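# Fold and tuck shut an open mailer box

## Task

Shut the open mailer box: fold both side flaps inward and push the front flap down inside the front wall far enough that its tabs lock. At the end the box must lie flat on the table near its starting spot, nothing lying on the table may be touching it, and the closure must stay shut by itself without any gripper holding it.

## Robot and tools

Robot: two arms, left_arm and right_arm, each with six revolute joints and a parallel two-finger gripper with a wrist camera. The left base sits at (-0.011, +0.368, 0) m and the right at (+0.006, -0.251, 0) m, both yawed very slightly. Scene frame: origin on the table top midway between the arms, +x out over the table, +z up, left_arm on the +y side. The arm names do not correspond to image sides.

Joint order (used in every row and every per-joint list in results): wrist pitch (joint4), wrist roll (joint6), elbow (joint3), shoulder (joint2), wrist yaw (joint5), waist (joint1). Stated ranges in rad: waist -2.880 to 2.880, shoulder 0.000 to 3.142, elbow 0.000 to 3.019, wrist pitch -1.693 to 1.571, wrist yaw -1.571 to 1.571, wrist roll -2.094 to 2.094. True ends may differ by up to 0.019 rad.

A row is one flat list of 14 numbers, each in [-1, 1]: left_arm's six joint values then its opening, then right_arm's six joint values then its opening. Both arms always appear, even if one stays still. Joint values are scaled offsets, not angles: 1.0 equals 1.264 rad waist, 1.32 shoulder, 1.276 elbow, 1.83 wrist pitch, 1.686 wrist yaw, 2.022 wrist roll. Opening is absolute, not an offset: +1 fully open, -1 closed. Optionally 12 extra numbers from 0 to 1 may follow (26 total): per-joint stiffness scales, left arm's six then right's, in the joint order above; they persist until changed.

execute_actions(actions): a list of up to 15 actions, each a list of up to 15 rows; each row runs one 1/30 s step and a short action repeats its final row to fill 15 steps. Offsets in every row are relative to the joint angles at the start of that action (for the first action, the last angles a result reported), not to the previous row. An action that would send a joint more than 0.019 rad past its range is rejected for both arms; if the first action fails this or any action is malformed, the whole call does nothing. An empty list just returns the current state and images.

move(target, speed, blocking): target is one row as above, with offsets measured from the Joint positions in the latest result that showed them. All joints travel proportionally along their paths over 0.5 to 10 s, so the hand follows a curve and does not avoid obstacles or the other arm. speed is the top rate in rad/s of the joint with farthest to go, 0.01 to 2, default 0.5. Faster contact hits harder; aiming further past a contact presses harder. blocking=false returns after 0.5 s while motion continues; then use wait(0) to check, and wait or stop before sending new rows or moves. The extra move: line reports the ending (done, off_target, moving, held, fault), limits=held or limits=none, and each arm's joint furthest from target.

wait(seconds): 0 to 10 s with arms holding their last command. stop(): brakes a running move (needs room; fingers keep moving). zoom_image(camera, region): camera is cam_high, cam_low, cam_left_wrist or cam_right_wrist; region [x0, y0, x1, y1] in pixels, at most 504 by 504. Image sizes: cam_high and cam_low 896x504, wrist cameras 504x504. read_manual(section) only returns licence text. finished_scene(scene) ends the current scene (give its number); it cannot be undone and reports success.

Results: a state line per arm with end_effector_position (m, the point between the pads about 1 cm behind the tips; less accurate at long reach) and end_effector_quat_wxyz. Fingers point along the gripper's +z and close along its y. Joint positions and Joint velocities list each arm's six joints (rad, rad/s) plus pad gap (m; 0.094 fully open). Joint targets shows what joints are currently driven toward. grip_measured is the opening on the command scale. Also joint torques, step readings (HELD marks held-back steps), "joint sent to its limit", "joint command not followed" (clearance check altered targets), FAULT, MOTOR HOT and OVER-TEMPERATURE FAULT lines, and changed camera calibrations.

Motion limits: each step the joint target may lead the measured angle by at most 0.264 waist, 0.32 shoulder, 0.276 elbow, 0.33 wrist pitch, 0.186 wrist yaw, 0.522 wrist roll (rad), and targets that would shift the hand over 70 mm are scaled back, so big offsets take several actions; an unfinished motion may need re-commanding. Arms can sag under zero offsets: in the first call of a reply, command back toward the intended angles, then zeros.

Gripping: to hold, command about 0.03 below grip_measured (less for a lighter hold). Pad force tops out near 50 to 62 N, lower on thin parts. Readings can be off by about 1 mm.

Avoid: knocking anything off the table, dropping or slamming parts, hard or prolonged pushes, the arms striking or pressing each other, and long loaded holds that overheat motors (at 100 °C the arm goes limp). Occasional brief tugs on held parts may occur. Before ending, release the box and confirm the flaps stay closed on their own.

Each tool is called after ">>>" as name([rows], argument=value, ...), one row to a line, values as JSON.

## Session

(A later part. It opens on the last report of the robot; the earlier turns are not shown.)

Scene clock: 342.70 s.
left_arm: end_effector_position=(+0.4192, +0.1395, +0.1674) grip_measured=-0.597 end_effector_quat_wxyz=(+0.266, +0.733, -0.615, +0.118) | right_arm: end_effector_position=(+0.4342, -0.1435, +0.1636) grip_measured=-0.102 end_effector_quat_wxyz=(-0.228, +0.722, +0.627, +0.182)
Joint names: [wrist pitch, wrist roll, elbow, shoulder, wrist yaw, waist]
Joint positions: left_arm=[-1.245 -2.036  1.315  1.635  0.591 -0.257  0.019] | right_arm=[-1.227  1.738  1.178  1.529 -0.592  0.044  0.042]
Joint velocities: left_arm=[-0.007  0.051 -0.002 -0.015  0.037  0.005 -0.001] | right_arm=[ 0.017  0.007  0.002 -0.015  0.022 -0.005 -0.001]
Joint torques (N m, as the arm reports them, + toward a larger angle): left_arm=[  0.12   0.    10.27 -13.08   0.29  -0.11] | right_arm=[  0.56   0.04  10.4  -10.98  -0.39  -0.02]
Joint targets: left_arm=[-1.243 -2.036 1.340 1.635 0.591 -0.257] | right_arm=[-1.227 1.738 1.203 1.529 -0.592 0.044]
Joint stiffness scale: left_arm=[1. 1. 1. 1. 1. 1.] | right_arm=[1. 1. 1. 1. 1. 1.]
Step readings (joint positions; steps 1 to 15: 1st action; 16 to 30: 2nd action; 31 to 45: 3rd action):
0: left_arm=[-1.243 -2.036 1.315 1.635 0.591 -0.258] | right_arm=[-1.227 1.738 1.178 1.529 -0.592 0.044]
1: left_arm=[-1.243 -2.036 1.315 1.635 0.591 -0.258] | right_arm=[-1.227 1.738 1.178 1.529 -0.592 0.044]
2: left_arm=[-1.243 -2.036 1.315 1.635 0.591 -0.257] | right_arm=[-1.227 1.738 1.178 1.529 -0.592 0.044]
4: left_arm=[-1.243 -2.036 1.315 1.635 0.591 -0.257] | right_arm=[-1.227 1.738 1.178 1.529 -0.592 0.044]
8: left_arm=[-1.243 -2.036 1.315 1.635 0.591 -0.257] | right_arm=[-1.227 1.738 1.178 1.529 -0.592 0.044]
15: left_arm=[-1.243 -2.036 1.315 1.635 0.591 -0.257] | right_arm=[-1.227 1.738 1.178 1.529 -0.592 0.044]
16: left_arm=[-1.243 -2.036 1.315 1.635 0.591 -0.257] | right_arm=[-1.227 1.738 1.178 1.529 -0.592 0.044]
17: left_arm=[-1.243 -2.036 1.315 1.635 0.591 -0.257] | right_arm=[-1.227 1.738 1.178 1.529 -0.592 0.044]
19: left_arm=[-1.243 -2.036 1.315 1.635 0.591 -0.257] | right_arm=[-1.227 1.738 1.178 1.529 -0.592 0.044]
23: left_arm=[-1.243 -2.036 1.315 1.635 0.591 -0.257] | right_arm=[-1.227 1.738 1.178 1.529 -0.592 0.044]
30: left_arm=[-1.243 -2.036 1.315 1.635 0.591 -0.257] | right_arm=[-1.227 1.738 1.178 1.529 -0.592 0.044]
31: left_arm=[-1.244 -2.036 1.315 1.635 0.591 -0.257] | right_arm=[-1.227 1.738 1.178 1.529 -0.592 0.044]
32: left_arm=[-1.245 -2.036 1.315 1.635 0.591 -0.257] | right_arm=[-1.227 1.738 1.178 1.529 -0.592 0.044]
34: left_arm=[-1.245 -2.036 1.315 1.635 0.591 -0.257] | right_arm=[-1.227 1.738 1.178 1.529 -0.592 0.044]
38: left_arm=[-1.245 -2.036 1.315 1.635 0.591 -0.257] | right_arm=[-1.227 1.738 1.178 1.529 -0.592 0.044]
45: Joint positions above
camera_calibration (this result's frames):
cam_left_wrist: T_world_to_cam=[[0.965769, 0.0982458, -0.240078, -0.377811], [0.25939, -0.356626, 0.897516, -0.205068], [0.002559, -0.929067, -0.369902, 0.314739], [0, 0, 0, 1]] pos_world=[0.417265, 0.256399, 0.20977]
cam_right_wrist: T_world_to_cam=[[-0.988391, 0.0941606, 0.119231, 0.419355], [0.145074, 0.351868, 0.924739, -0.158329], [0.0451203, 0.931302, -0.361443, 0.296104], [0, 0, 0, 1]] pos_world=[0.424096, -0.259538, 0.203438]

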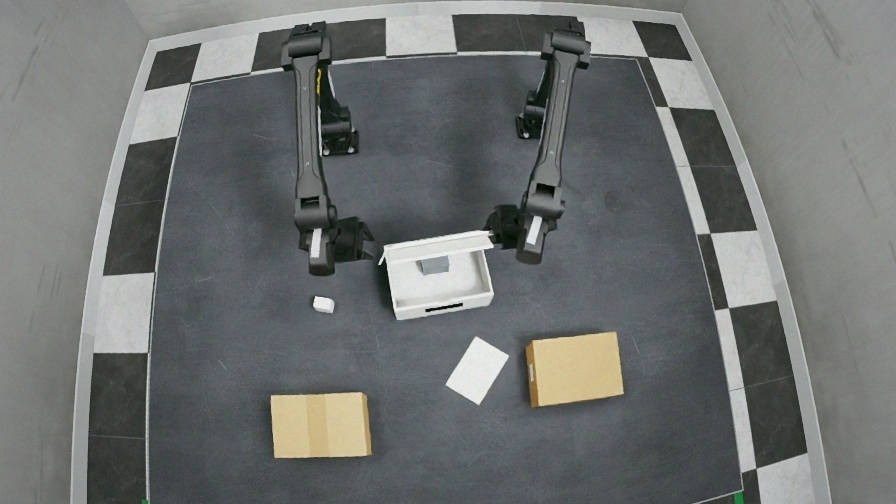

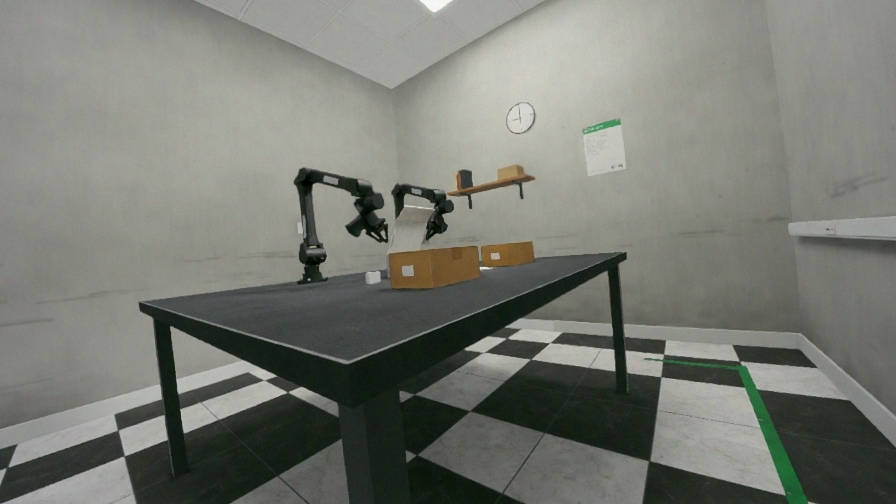

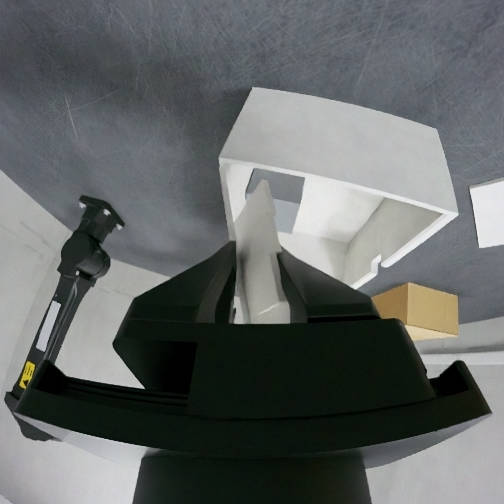

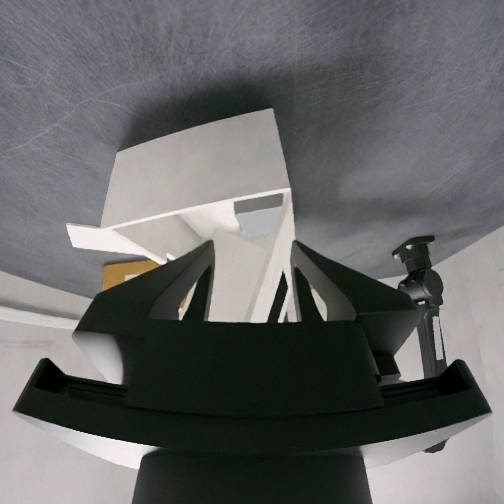

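Wedged. Now push the right flap.

>>> move(target=[0,0,0.02,0,0,0,-0.7, 0,0,0.02,0,0,0.095,-0.1], speed=0.08)

Scene clock: 352.23 s.
left_arm: end_effector_position=(+0.4200, +0.1426, +0.1671) grip_measured=-0.696 end_effector_quat_wxyz=(+0.266, +0.735, -0.613, +0.117) | right_arm: end_effector_position=(+0.4256, -0.1148, +0.1625) grip_measured=-0.102 end_effector_quat_wxyz=(-0.230, +0.701, +0.654, +0.170)
Joint names: [wrist pitch, wrist roll, elbow, shoulder, wrist yaw, waist]
Joint positions: left_arm=[-1.248 -2.036  1.314  1.635  0.59  -0.251  0.014] | right_arm=[-1.227  1.738  1.178  1.529 -0.58   0.116  0.042]
Joint velocities: left_arm=[ 0.012  0.022  0.002 -0.005  0.007 -0.005 -0.   ] | right_arm=[-0.007  0.007  0.002 -0.015 -0.007 -0.005 -0.001]
Joint torques (N m, as the arm reports them, + toward a larger angle): left_arm=[  0.14   0.    10.29 -12.86   0.33  -0.72] | right_arm=[  0.54   0.    10.31 -10.83  -0.84   3.03]
Joint targets: left_arm=[-1.245 -2.036 1.340 1.635 0.591 -0.257] | right_arm=[-1.227 1.738 1.203 1.529 -0.591 0.164]
Joint stiffness scale: left_arm=[1. 1. 1. 1. 1. 1.] | right_arm=[1. 1. 1. 1. 1. 1.]
move: off_target (left_arm, right_arm); limits=none; left_arm: farthest joint: the elbow, 0.026 radians from its target (0.026 radians at the start); right_arm: farthest joint: the waist, 0.048 radians from its target (0.120 radians at the start)
camera_calibration (this result's frames):
cam_left_wrist: T_world_to_cam=[[0.964367, 0.104918, -0.242876, -0.378783], [0.264464, -0.356452, 0.896103, -0.205876], [0.00744399, -0.928404, -0.371498, 0.315677], [0, 0, 0, 1]] pos_world=[0.417383, 0.259433, 0.209762]
cam_right_wrist: T_world_to_cam=[[-0.992741, 0.0243975, 0.117773, 0.402302], [0.118359, 0.372225, 0.920565, -0.151747], [-0.0213788, 0.927822, -0.372411, 0.299043], [0, 0, 0, 1]] pos_world=[0.423735, -0.23079, 0.203679]

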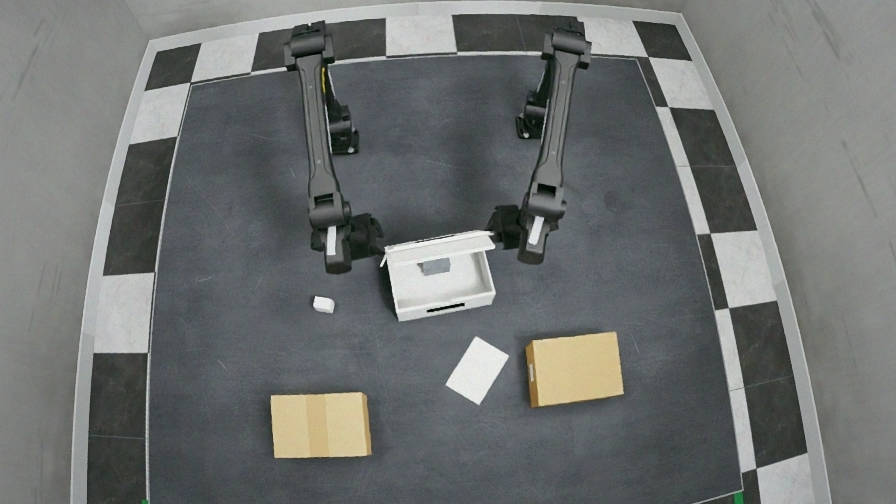

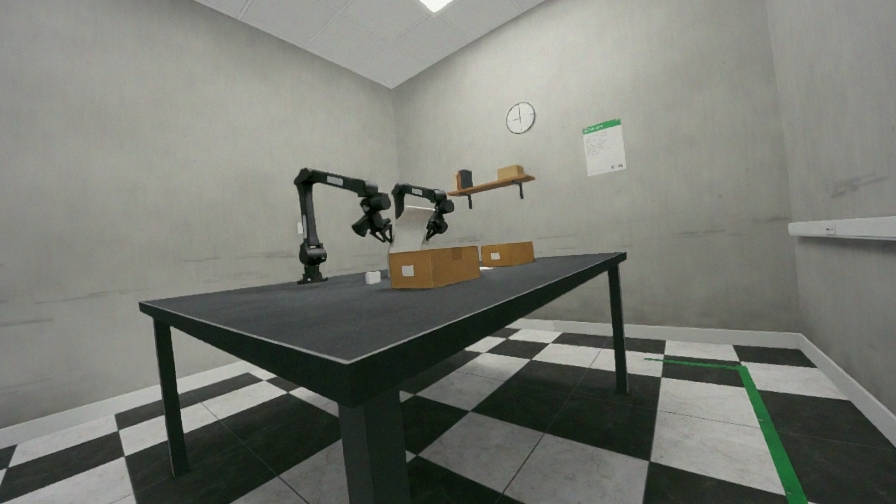

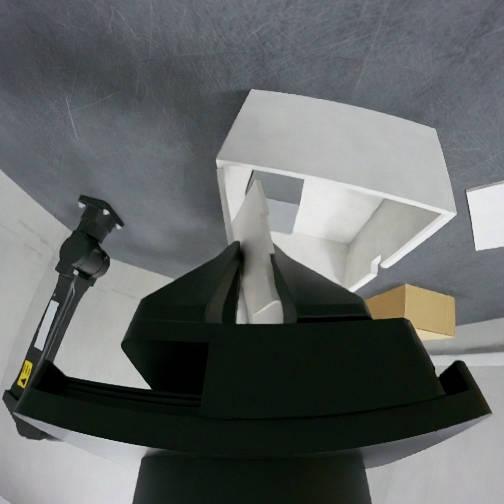

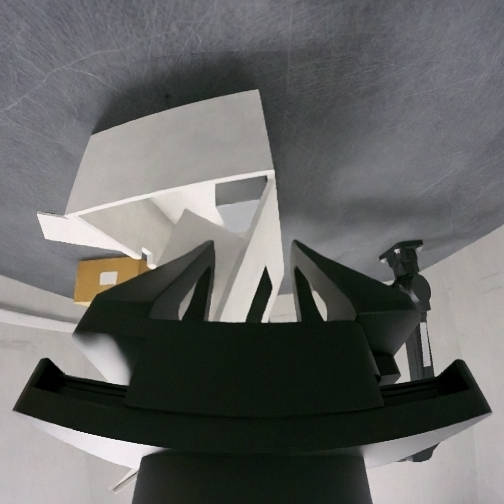

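>>> move(target=[0,0,0.02,0,0,0,-0.7, 0.11,0.115,-0.125,0.025,-0.31,-0.19,0.15], speed=0.3)

Scene clock: 375.87 s.
left_arm: end_effector_position=(+0.4193, +0.1433, +0.1662) grip_measured=-0.697 end_effector_quat_wxyz=(+0.266, +0.735, -0.612, +0.116) | right_arm: end_effector_position=(+0.4331, -0.1523, +0.1639) grip_measured=+0.148 end_effector_quat_wxyz=(-0.414, +0.737, +0.429, +0.318)
Joint names: [wrist pitch, wrist roll, elbow, shoulder, wrist yaw, waist]
Joint positions: left_arm=[-1.249 -2.036  1.312  1.635  0.589 -0.25   0.014] | right_arm=[-1.038  1.959  1.017  1.551 -1.099 -0.113  0.054]
Joint velocities: left_arm=[-0.007 -0.022 -0.012 -0.015 -0.037 -0.005  0.   ] | right_arm=[ 0.012 -0.037  0.002 -0.005  0.022 -0.015 -0.001]
Joint torques (N m, as the arm reports them, + toward a larger angle): left_arm=[  0.01   0.    10.45 -12.96   0.31  -0.21] | right_arm=[  1.07   0.18   7.85 -10.13  -0.83  -1.11]
Joint targets: left_arm=[-1.248 -2.036 1.340 1.635 0.590 -0.251] | right_arm=[-1.026 1.971 1.018 1.562 -1.102 -0.124]
Joint stiffness scale: left_arm=[1. 1. 1. 1. 1. 1.] | right_arm=[1. 1. 1. 1. 1. 1.]
move: off_target (left_arm); limits=none; left_arm: farthest joint: the elbow, 0.027 radians from its target (0.025 radians at the start); right_arm: farthest joint: the wrist pitch, 0.013 radians from its target (0.201 radians at the start)
camera_calibration (this result's frames):
cam_left_wrist: T_world_to_cam=[[0.963713, 0.106015, -0.244987, -0.378008], [0.266842, -0.357573, 0.894951, -0.205309], [0.0072778, -0.927848, -0.372887, 0.316191], [0, 0, 0, 1]] pos_world=[0.416775, 0.260039, 0.209038]
cam_right_wrist: T_world_to_cam=[[-0.899234, 0.26611, 0.347224, 0.369249], [0.297689, -0.209381, 0.931419, -0.308068], [0.320562, 0.940928, 0.109065, 0.109501], [0, 0, 0, 1]] pos_world=[0.388648, -0.265797, 0.146786]

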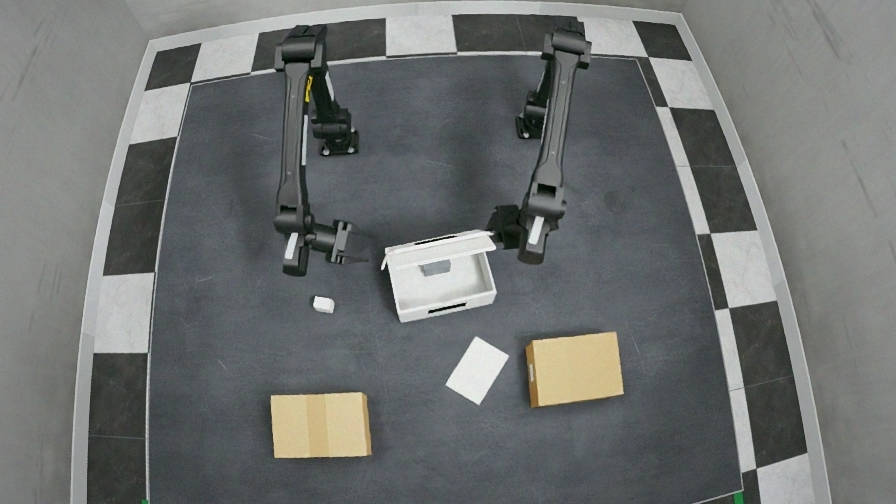

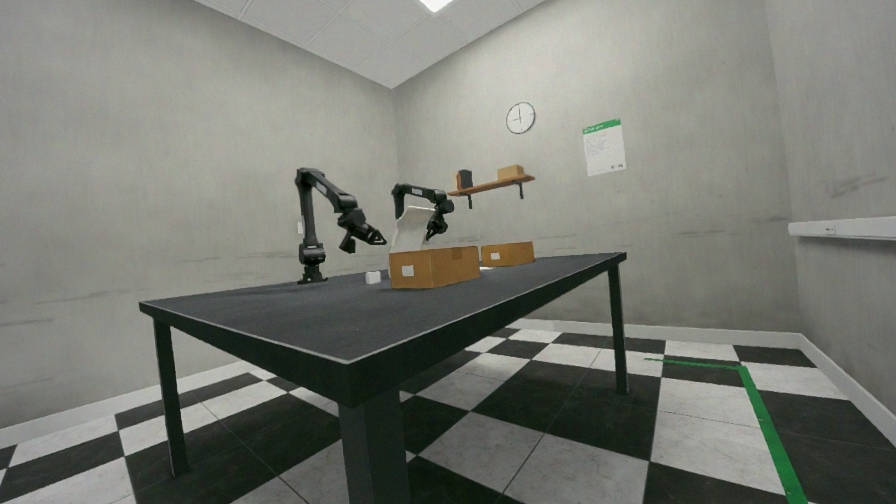

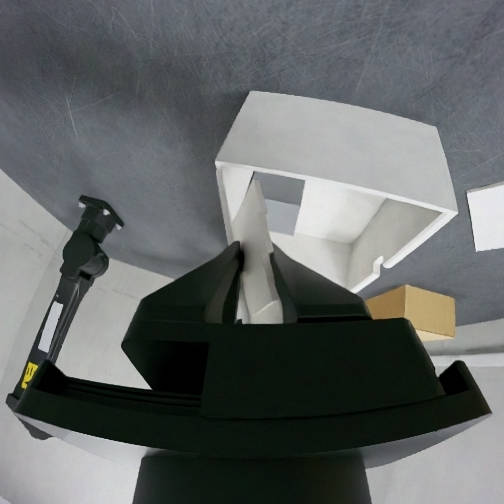

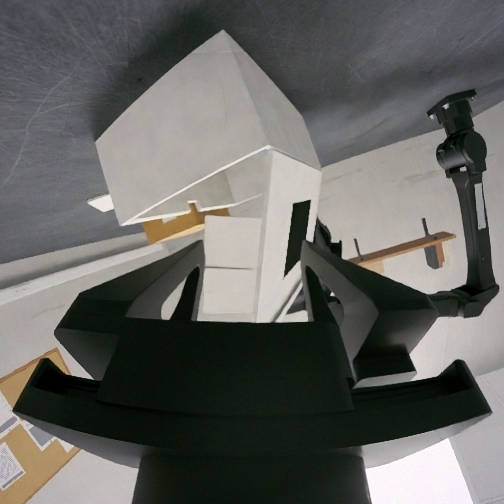

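>>> move(target=[0,0,0.02,0,0,0,-0.7, 0,0,0.056,0.028,0,0.08,0.15], speed=0.08)

Scene clock: 385.20 s.
left_arm: end_effector_position=(+0.4193, +0.1433, +0.1662) grip_measured=-0.697 end_effector_quat_wxyz=(+0.266, +0.735, -0.612, +0.116) | right_arm: end_effector_position=(+0.4351, -0.1158, +0.1652) grip_measured=+0.148 end_effector_quat_wxyz=(-0.426, +0.717, +0.462, +0.302)
Joint names: [wrist pitch, wrist roll, elbow, shoulder, wrist yaw, waist]
Joint positions: left_arm=[-1.249 -2.036  1.312  1.635  0.589 -0.25   0.014] | right_arm=[-1.038  1.96   1.05   1.575 -1.099 -0.025  0.054]
Joint velocities: left_arm=[ 0.002 -0.051 -0.012 -0.015 -0.051  0.015 -0.001] | right_arm=[-0.017 -0.051 -0.017 -0.005 -0.037  0.005 -0.001]
Joint torques (N m, as the arm reports them, + toward a larger angle): left_arm=[  0.     0.    10.26 -12.95   0.29  -0.05] | right_arm=[ 0.71  0.01 10.71 -9.66 -0.71  1.47]
Joint targets: left_arm=[-1.249 -2.036 1.338 1.635 0.589 -0.250] | right_arm=[-1.038 1.959 1.088 1.588 -1.099 -0.011]
Joint stiffness scale: left_arm=[1. 1. 1. 1. 1. 1.] | right_arm=[1. 1. 1. 1. 1. 1.]
move: off_target (left_arm, right_arm); limits=none; left_arm: farthest joint: the elbow, 0.025 radians from its target (0.025 radians at the start); right_arm: farthest joint: the elbow, 0.039 radians from its target (0.072 radians at the start)
camera_calibration (this result's frames):
cam_left_wrist: T_world_to_cam=[[0.963713, 0.106015, -0.244987, -0.378008], [0.266842, -0.357573, 0.894951, -0.205309], [0.0072778, -0.927848, -0.372887, 0.316191], [0, 0, 0, 1]] pos_world=[0.416775, 0.260039, 0.209038]
cam_right_wrist: T_world_to_cam=[[-0.921806, 0.18672, 0.339719, 0.362706], [0.307285, -0.182296, 0.933994, -0.303683], [0.236324, 0.965352, 0.110665, 0.113576], [0, 0, 0, 1]] pos_world=[0.400821, -0.232726, 0.147851]

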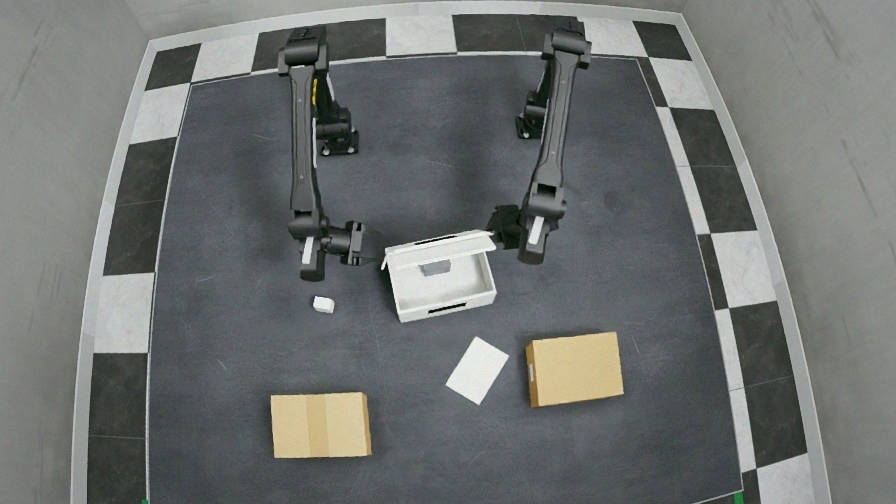

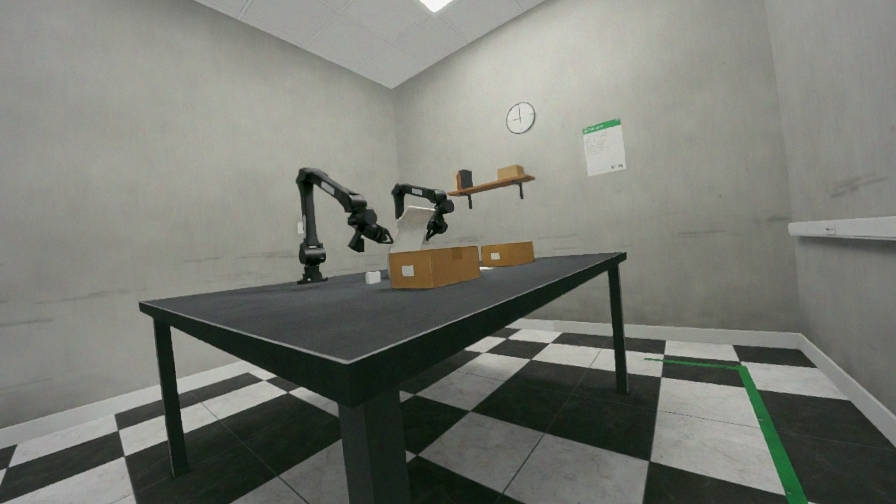

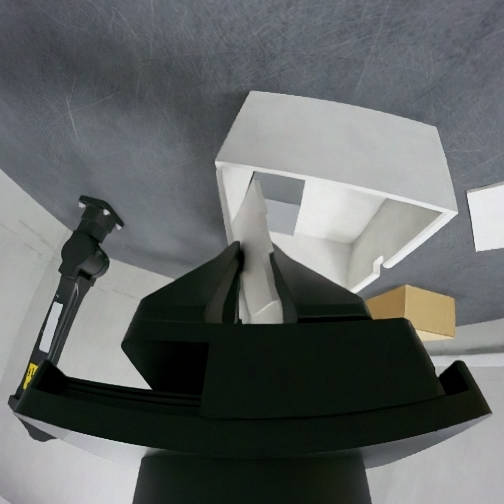

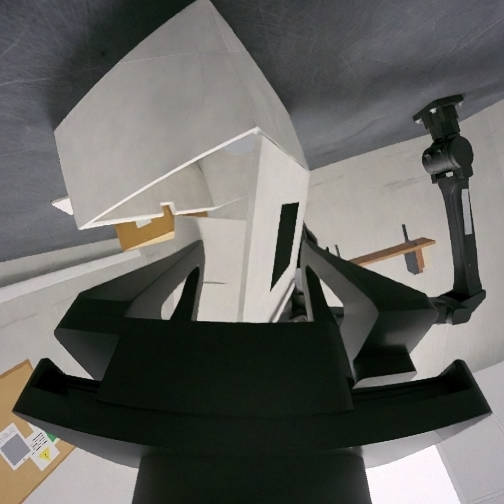

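Good. Continue in by ~3 cm.

>>> move(target=[0,0,0.02,0,0,0,-0.7, 0,0,0.056,0.028,0,0.07,0.15], speed=0.07)

Scene clock: 392.23 s.
left_arm: end_effector_position=(+0.4207, +0.1484, +0.1662) grip_measured=-0.697 end_effector_quat_wxyz=(+0.266, +0.739, -0.607, +0.115) | right_arm: end_effector_position=(+0.4413, -0.0990, +0.1637) grip_measured=+0.149 end_effector_quat_wxyz=(-0.427, +0.708, +0.480, +0.293)
Joint names: [wrist pitch, wrist roll, elbow, shoulder, wrist yaw, waist]
Joint positions: left_arm=[-1.254 -2.036  1.312  1.635  0.589 -0.239  0.014] | right_arm=[-1.038  1.96   1.083  1.602 -1.089  0.016  0.054]
Joint velocities: left_arm=[-0.002 -0.022  0.007 -0.015 -0.022 -0.005 -0.   ] | right_arm=[-0.002  0.007  0.007 -0.005  0.037 -0.005 -0.   ]
Joint torques (N m, as the arm reports them, + toward a larger angle): left_arm=[  0.22   0.    10.25 -12.99   0.32  -1.06] | right_arm=[  0.74   0.05  10.78 -10.89  -1.12   3.46]
Joint targets: left_arm=[-1.249 -2.036 1.338 1.635 0.590 -0.250] | right_arm=[-1.038 1.960 1.121 1.612 -1.099 0.064]
Joint stiffness scale: left_arm=[1. 1. 1. 1. 1. 1.] | right_arm=[1. 1. 1. 1. 1. 1.]
move: off_target (left_arm, right_arm); limits=none; left_arm: farthest joint: the elbow, 0.025 radians from its target (0.025 radians at the start); right_arm: farthest joint: the waist, 0.047 radians from its target (0.088 radians at the start)
camera_calibration (this result's frames):
cam_left_wrist: T_world_to_cam=[[0.961234, 0.117114, -0.249627, -0.379704], [0.27529, -0.356207, 0.892934, -0.207227], [0.0156558, -0.927039, -0.374639, 0.317583], [0, 0, 0, 1]] pos_world=[0.417059, 0.265065, 0.209234]
cam_right_wrist: T_world_to_cam=[[-0.930754, 0.152151, 0.332487, 0.367569], [0.308794, -0.159885, 0.937594, -0.300147], [0.195816, 0.975339, 0.10183, 0.116419], [0, 0, 0, 1]] pos_world=[0.412003, -0.217463, 0.14735]

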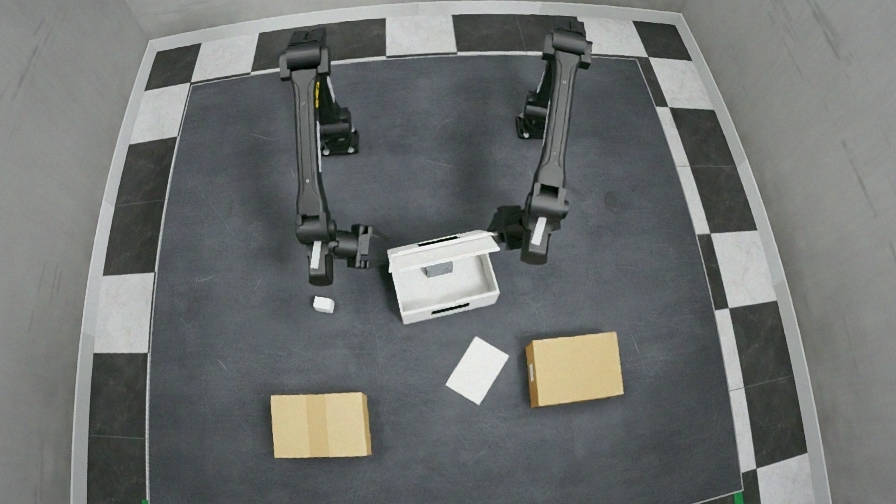

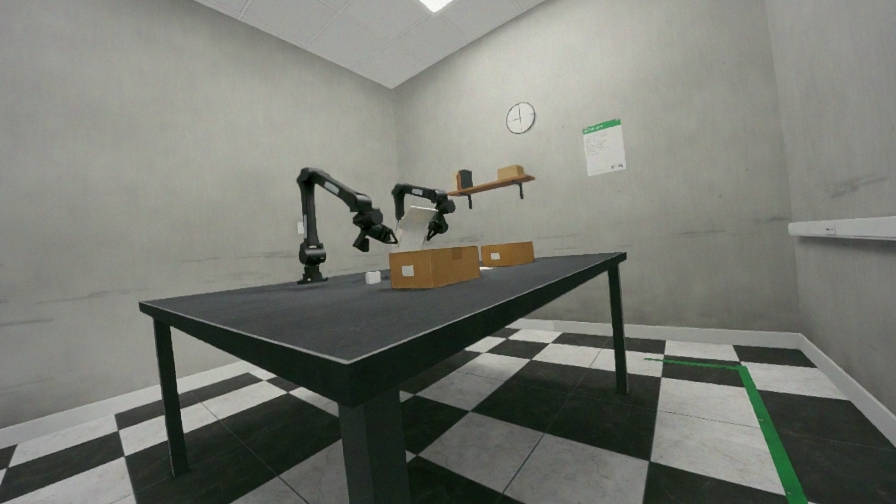

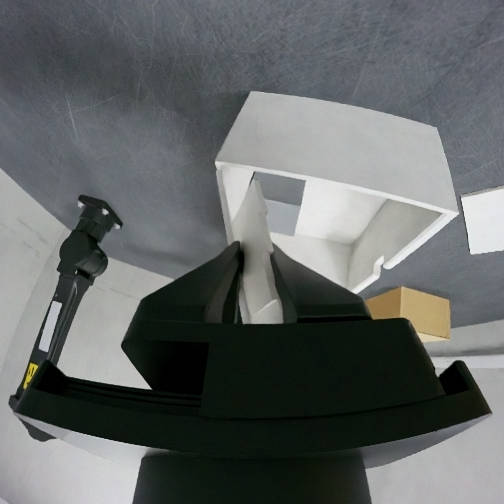

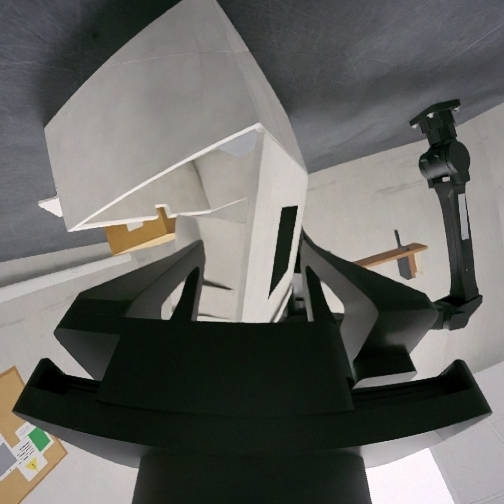

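>>> zoom_image(camera="cam_high", region=[340, 200, 540, 335])

>>> zoom_image(camera="cam_low", region=[350, 185, 470, 265])

Region (340, 200, 540, 335) of cam_high's 896x504 image, scaled by 2.520, with more detail than that image has; it fills the top 340 rows of this view, and the rest is white.

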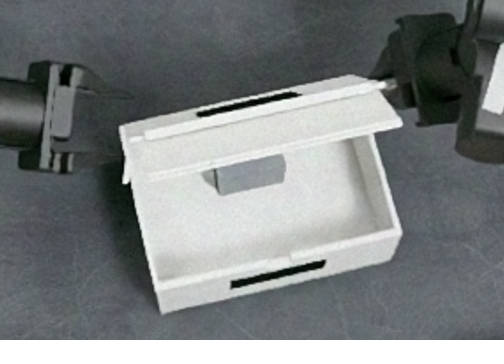

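Region (350, 185, 470, 265) of cam_low's 896x504 image, scaled by 4.200, with more detail than that image has.

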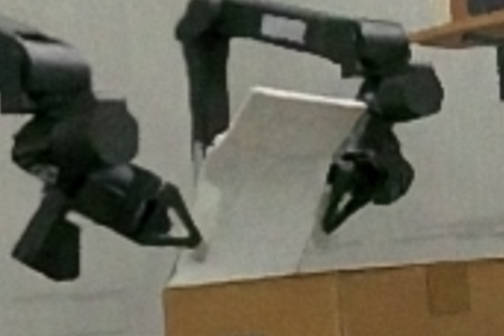

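>>> move(target=[0,0,0.02,0,0,-0.02,-0.72, 0,0,0.024,0,0,0.055,0.6], speed=0.06)

>>> zoom_image(camera="cam_high", region=[340, 200, 540, 335])

Scene clock: 411.00 s.
left_arm: end_effector_position=(+0.4194, +0.1484, +0.1660) grip_measured=-0.717 end_effector_quat_wxyz=(+0.268, +0.740, -0.607, +0.113) | right_arm: end_effector_position=(+0.4372, -0.0867, +0.1634) grip_measured=+0.599 end_effector_quat_wxyz=(-0.429, +0.702, +0.491, +0.286)
Joint names: [wrist pitch, wrist roll, elbow, shoulder, wrist yaw, waist]
Joint positions: left_arm=[-1.258 -2.036  1.311  1.635  0.59  -0.239  0.013] | right_arm=[-1.038  1.96   1.084  1.602 -1.083  0.046  0.075]
Joint velocities: left_arm=[ 0.012  0.037 -0.007 -0.015 -0.066 -0.015  0.   ] | right_arm=[ 0.012 -0.095  0.012 -0.005  0.051 -0.005 -0.002]
Joint torques (N m, as the arm reports them, + toward a larger angle): left_arm=[  0.14   0.    10.32 -13.02   0.22  -2.03] | right_arm=[  0.62   0.03  10.23 -11.32  -0.9    2.83]
Joint targets: left_arm=[-1.254 -2.036 1.338 1.635 0.589 -0.264] | right_arm=[-1.038 1.960 1.114 1.602 -1.089 0.086]
Joint stiffness scale: left_arm=[1. 1. 1. 1. 1. 1.] | right_arm=[1. 1. 1. 1. 1. 1.]
move: off_target (left_arm, right_arm); limits=none; left_arm: farthest joint: the elbow, 0.026 radians from its target (0.025 radians at the start); right_arm: farthest joint: the waist, 0.040 radians from its target (0.069 radians at the start)
camera_calibration (this result's frames):
cam_left_wrist: T_world_to_cam=[[0.959969, 0.116724, -0.254626, -0.377085], [0.279786, -0.356185, 0.891545, -0.20831], [0.0133704, -0.927097, -0.374584, 0.318419], [0, 0, 0, 1]] pos_world=[0.416015, 0.265023, 0.208977]
cam_right_wrist: T_world_to_cam=[[-0.935371, 0.126573, 0.330244, 0.362137], [0.311762, -0.145806, 0.938906, -0.296918], [0.166992, 0.981183, 0.0969215, 0.119171], [0, 0, 0, 1]] pos_world=[0.4114, -0.206057, 0.147634]

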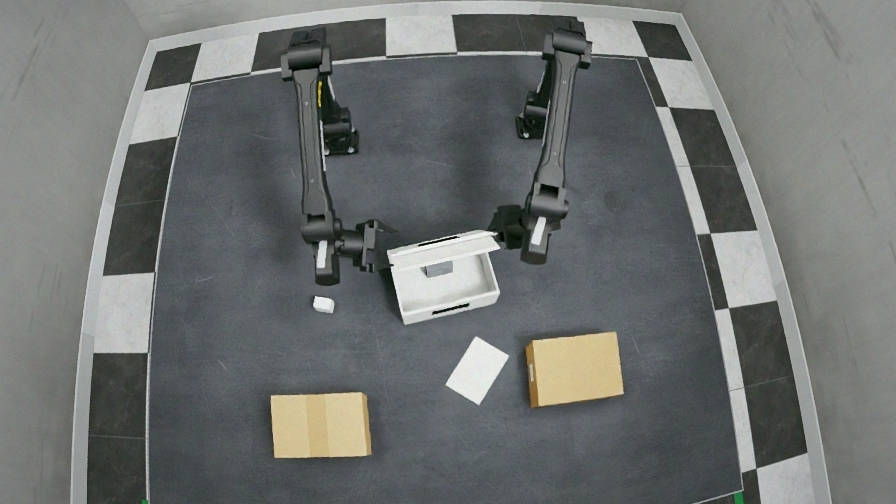

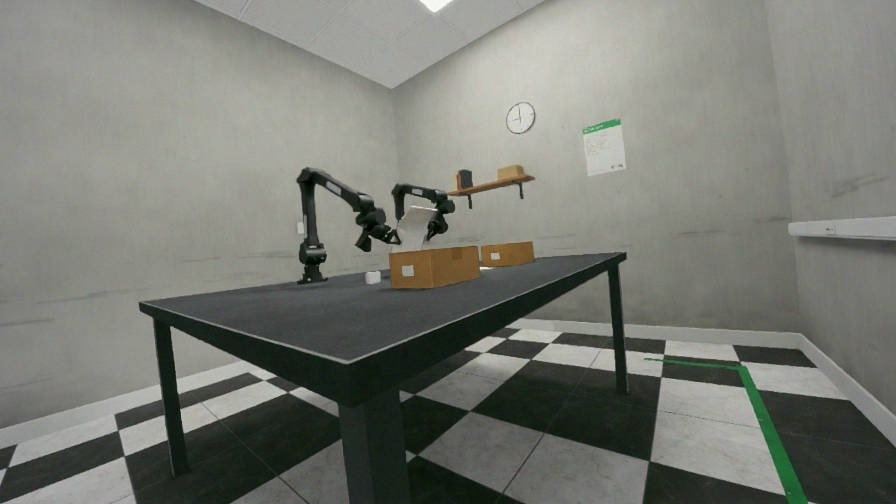

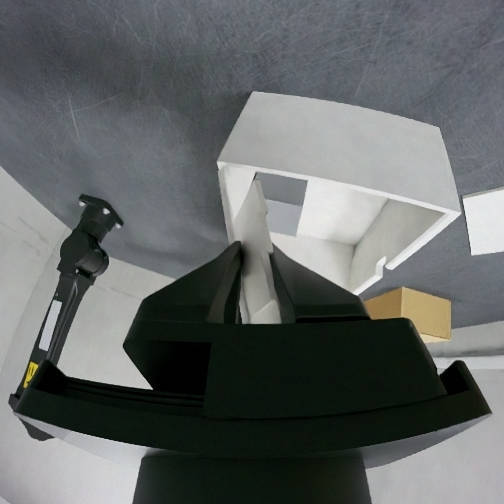

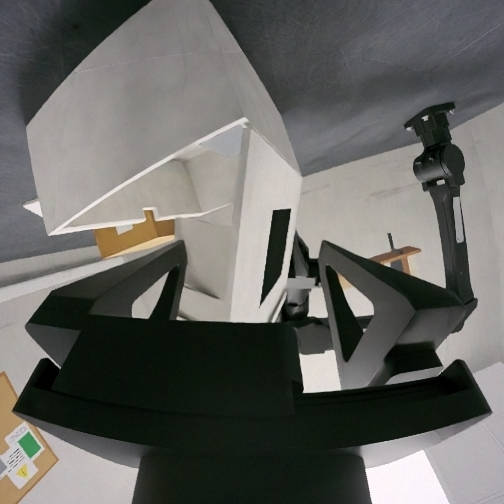

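Region (340, 200, 540, 335) of cam_high's 896x504 image, scaled by 2.520, with more detail than that image has; it fills the top 340 rows of this view, and the rest is white.

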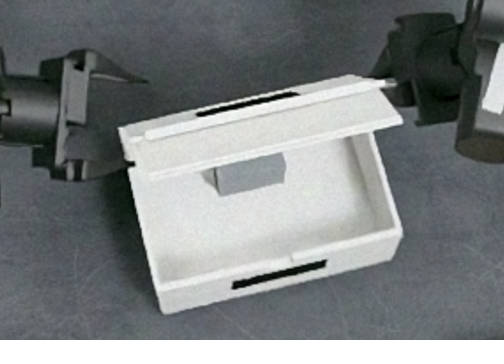

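Folding. Push another 3 cm.

>>> move(target=[0,0,0.02,0,0,-0.02,-0.72, 0,0,0.046,0.02,-0.01,0.09,0.6], speed=0.06)

>>> zoom_image(camera="cam_high", region=[340, 200, 540, 335])

Scene clock: 421.37 s.
left_arm: end_effector_position=(+0.4187, +0.1483, +0.1660) grip_measured=-0.717 end_effector_quat_wxyz=(+0.269, +0.740, -0.607, +0.112) | right_arm: end_effector_position=(+0.4305, -0.0517, +0.1630) grip_measured=+0.599 end_effector_quat_wxyz=(-0.441, +0.681, +0.518, +0.270)
Joint names: [wrist pitch, wrist roll, elbow, shoulder, wrist yaw, waist]
Joint positions: left_arm=[-1.26  -2.036  1.311  1.635  0.591 -0.24   0.013] | right_arm=[-1.038  1.96   1.105  1.621 -1.088  0.125  0.075]
Joint velocities: left_arm=[-0.002  0.022 -0.002  0.005 -0.022 -0.024 -0.   ] | right_arm=[-0.012  0.022 -0.002 -0.015 -0.007 -0.015  0.001]
Joint torques (N m, as the arm reports them, + toward a larger angle): left_arm=[  0.08   0.    10.26 -12.97   0.28  -2.06] | right_arm=[  0.77   0.03  10.83 -11.29  -1.2    1.99]
Joint targets: left_arm=[-1.258 -2.036 1.337 1.635 0.590 -0.265] | right_arm=[-1.038 1.960 1.143 1.628 -1.100 0.159]
Joint stiffness scale: left_arm=[1. 1. 1. 1. 1. 1.] | right_arm=[1. 1. 1. 1. 1. 1.]
move: off_target (left_arm, right_arm); limits=none; left_arm: farthest joint: the waist, 0.025 radians from its target (0.025 radians at the start); right_arm: farthest joint: the elbow, 0.037 radians from its target (0.058 radians at the start)
camera_calibration (this result's frames):
cam_left_wrist: T_world_to_cam=[[0.959329, 0.116451, -0.257152, -0.375709], [0.282035, -0.356602, 0.890669, -0.208922], [0.0120185, -0.92697, -0.374942, 0.318994], [0, 0, 0, 1]] pos_world=[0.415518, 0.264948, 0.20907]
cam_right_wrist: T_world_to_cam=[[-0.942818, 0.0500513, 0.329528, 0.350899], [0.321441, -0.124918, 0.938654, -0.292363], [0.0881448, 0.990904, 0.101686, 0.119644], [0, 0, 0, 1]] pos_world=[0.414265, -0.17264, 0.14663]

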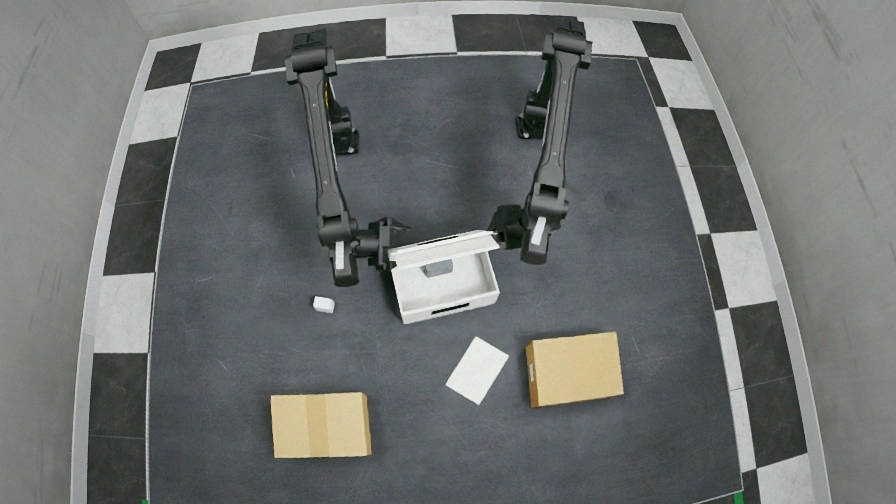

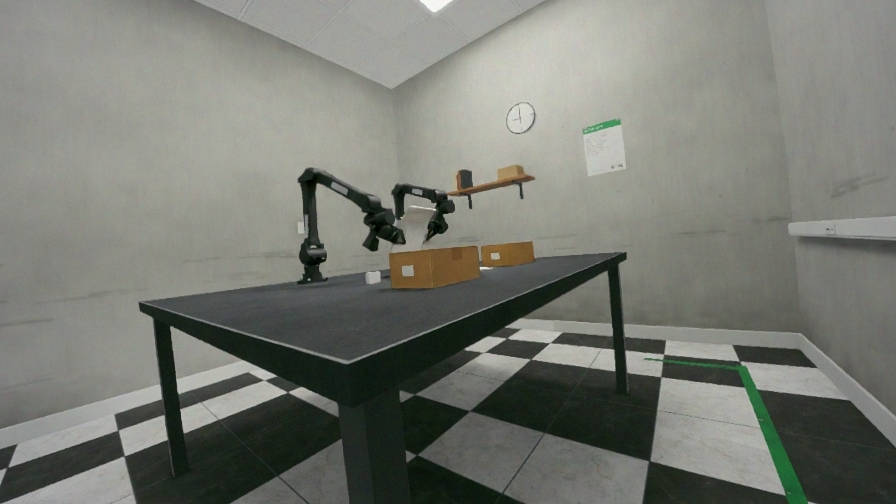

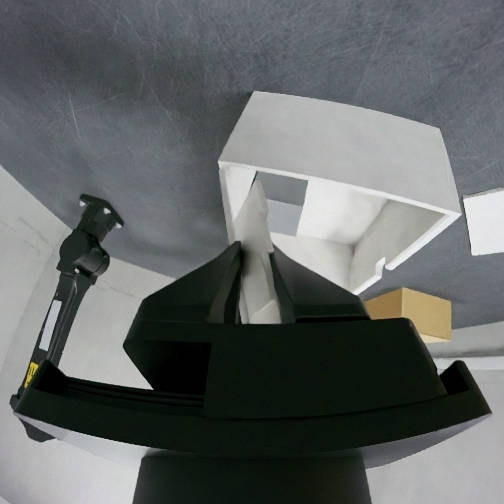

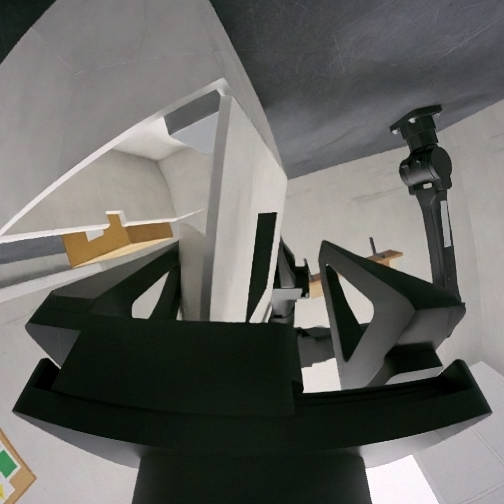

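Region (340, 200, 540, 335) of cam_high's 896x504 image, scaled by 2.520, with more detail than that image has; it fills the top 340 rows of this view, and the rest is white.

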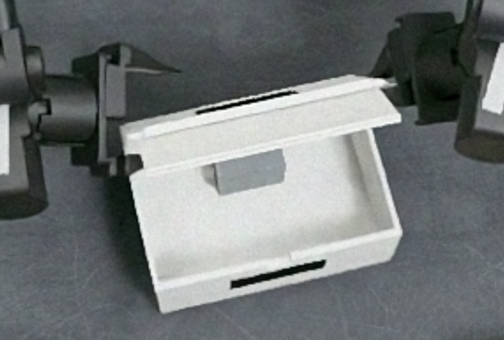

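>>> execute_actions([
  [[0,0,0.02,0,0,0,-0.72,0,0,0.024,0,0,0.01,0.35]],
  [[0,0,0.02,0,0,0,-0.72,0,0,0.024,0,0,0.01,0.1]],
  [[0,0,0.02,0,0,0,-0.72,0,0,0.024,0,0,0.01,-0.15]],
  [[0,0,0.02,0,0,0,-0.72,0,0,0.024,0,0,0.01,-0.4]],
  [[0,0,0.02,0,0,0,-0.72,0,0,0.024,0,0,0.01,-0.55]],
])

Scene clock: 434.03 s.
left_arm: end_effector_position=(+0.4176, +0.1479, +0.1666) grip_measured=-0.717 end_effector_quat_wxyz=(+0.272, +0.740, -0.606, +0.111) | right_arm: end_effector_position=(+0.4307, -0.0535, +0.1596) grip_measured=-0.547 end_effector_quat_wxyz=(-0.433, +0.685, +0.522, +0.265)
Joint names: [wrist pitch, wrist roll, elbow, shoulder, wrist yaw, waist]
Joint positions: left_arm=[-1.265 -2.036  1.311  1.635  0.597 -0.239  0.013] | right_arm=[-1.038  1.96   1.105  1.621 -1.065  0.125  0.021]
Joint velocities: left_arm=[-0.007  0.022 -0.012  0.005  0.007 -0.015 -0.   ] | right_arm=[-0.012  0.022 -0.012 -0.015 -0.022  0.015 -0.001]
Joint torques (N m, as the arm reports them, + toward a larger angle): left_arm=[ -0.02   0.    10.23 -12.92   0.3   -0.19] | right_arm=[  0.65   0.06  10.15 -11.37  -0.76   1.12]
Joint targets: left_arm=[-1.265 -2.036 1.337 1.635 0.597 -0.239] | right_arm=[-1.038 1.960 1.136 1.621 -1.067 0.138]
Joint stiffness scale: left_arm=[1. 1. 1. 1. 1. 1.] | right_arm=[1. 1. 1. 1. 1. 1.]
Step readings (joint positions; steps 1 to 15: 1st action; 16 to 30: 2nd action; 31 to 45: 3rd action; 46 to 60: 4th action; 61 to 75: 5th action):
0: left_arm=[-1.260 -2.036 1.311 1.635 0.591 -0.240] | right_arm=[-1.038 1.960 1.105 1.621 -1.088 0.125]
1: left_arm=[-1.261 -2.036 1.311 1.635 0.592 -0.239] | right_arm=[-1.038 1.960 1.105 1.621 -1.086 0.125]
2: left_arm=[-1.261 -2.036 1.311 1.635 0.592 -0.239] | right_arm=[-1.038 1.960 1.105 1.621 -1.084 0.125]
4: left_arm=[-1.262 -2.036 1.311 1.635 0.592 -0.239] | right_arm=[-1.038 1.960 1.105 1.621 -1.083 0.125]
8: left_arm=[-1.262 -2.036 1.311 1.635 0.593 -0.239] | right_arm=[-1.038 1.960 1.105 1.621 -1.083 0.125]
15: left_arm=[-1.262 -2.036 1.311 1.635 0.593 -0.239] | right_arm=[-1.038 1.960 1.105 1.621 -1.083 0.125]
16: left_arm=[-1.262 -2.036 1.311 1.635 0.594 -0.239] | right_arm=[-1.038 1.960 1.105 1.621 -1.081 0.125]
17: left_arm=[-1.262 -2.036 1.311 1.635 0.594 -0.239] | right_arm=[-1.038 1.960 1.105 1.621 -1.079 0.125]
19: left_arm=[-1.263 -2.036 1.311 1.635 0.594 -0.239] | right_arm=[-1.038 1.960 1.105 1.621 -1.078 0.125]
23: left_arm=[-1.263 -2.036 1.311 1.635 0.594 -0.239] | right_arm=[-1.038 1.960 1.105 1.621 -1.078 0.125]
30: left_arm=[-1.263 -2.036 1.311 1.635 0.594 -0.239] | right_arm=[-1.038 1.960 1.105 1.621 -1.078 0.125]
31: left_arm=[-1.263 -2.036 1.311 1.635 0.595 -0.239] | right_arm=[-1.038 1.960 1.105 1.621 -1.076 0.125]
32: left_arm=[-1.264 -2.036 1.311 1.635 0.596 -0.239] | right_arm=[-1.038 1.960 1.105 1.621 -1.074 0.125]
34: left_arm=[-1.264 -2.036 1.311 1.635 0.596 -0.239] | right_arm=[-1.038 1.960 1.105 1.621 -1.072 0.125]
38: left_arm=[-1.265 -2.036 1.311 1.635 0.596 -0.239] | right_arm=[-1.038 1.960 1.105 1.621 -1.072 0.125]
45: left_arm=[-1.265 -2.036 1.311 1.635 0.596 -0.239] | right_arm=[-1.038 1.960 1.105 1.621 -1.072 0.125]
46: left_arm=[-1.265 -2.036 1.311 1.635 0.597 -0.239] | right_arm=[-1.038 1.960 1.105 1.621 -1.070 0.125]
47: left_arm=[-1.265 -2.036 1.311 1.635 0.597 -0.239] | right_arm=[-1.038 1.960 1.105 1.621 -1.069 0.125]
49: left_arm=[-1.265 -2.036 1.311 1.635 0.597 -0.239] | right_arm=[-1.038 1.960 1.105 1.621 -1.067 0.125]
53: left_arm=[-1.265 -2.036 1.311 1.635 0.597 -0.239] | right_arm=[-1.038 1.960 1.105 1.621 -1.067 0.125]
60: left_arm=[-1.265 -2.036 1.311 1.635 0.597 -0.239] | right_arm=[-1.038 1.960 1.105 1.621 -1.067 0.125]
61: left_arm=[-1.265 -2.036 1.311 1.635 0.597 -0.239] | right_arm=[-1.038 1.960 1.105 1.621 -1.065 0.125]
62: left_arm=[-1.265 -2.036 1.311 1.635 0.597 -0.239] | right_arm=[-1.038 1.960 1.105 1.621 -1.065 0.125]
64: left_arm=[-1.265 -2.036 1.311 1.635 0.597 -0.239] | right_arm=[-1.038 1.960 1.105 1.621 -1.065 0.125]
68: left_arm=[-1.265 -2.036 1.311 1.635 0.597 -0.239] | right_arm=[-1.038 1.960 1.105 1.621 -1.065 0.125]
75: Joint positions above
camera_calibration (this result's frames):
cam_left_wrist: T_world_to_cam=[[0.957727, 0.115787, -0.263349, -0.372685], [0.287497, -0.352655, 0.890494, -0.212085], [0.0102361, -0.928562, -0.371036, 0.319217], [0, 0, 0, 1]] pos_world=[0.414637, 0.264772, 0.209155]
cam_right_wrist: T_world_to_cam=[[-0.943609, 0.0577282, 0.32599, 0.35367], [0.319074, -0.104001, 0.942006, -0.287871], [0.0882837, 0.9929, 0.0797168, 0.125321], [0, 0, 0, 1]] pos_world=[0.414515, -0.174787, 0.145893]

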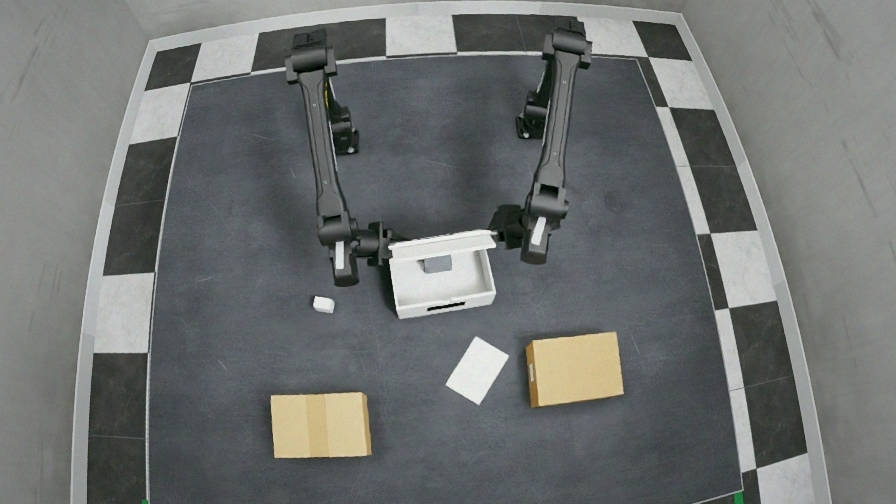

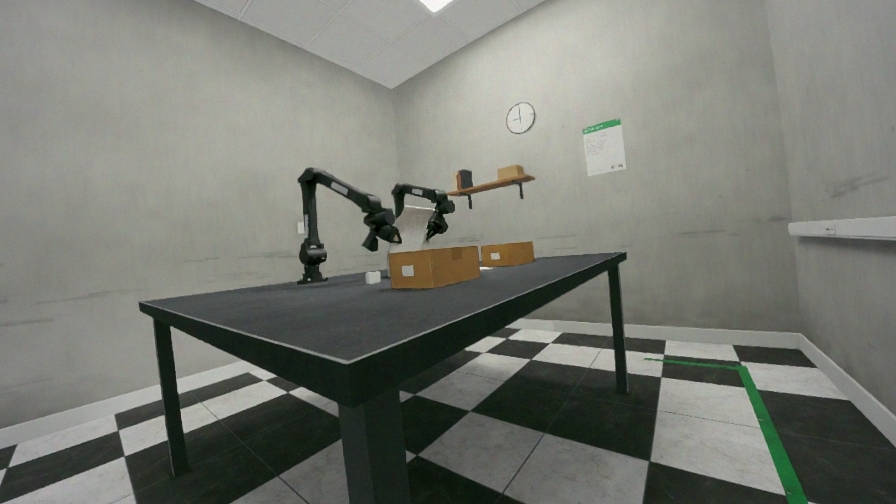

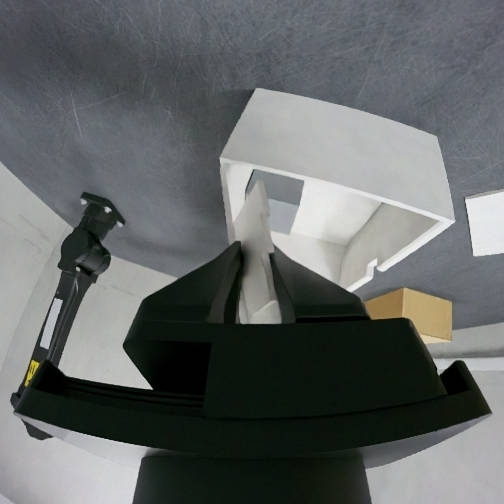

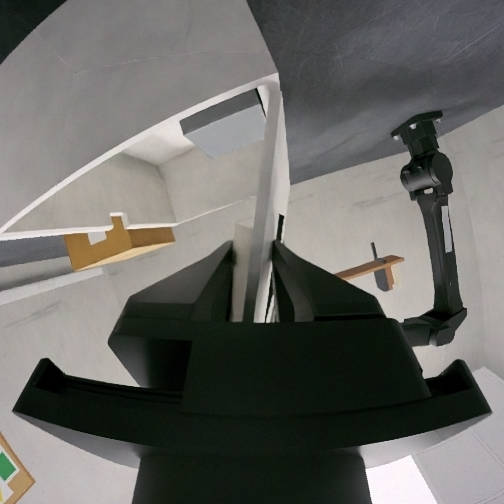

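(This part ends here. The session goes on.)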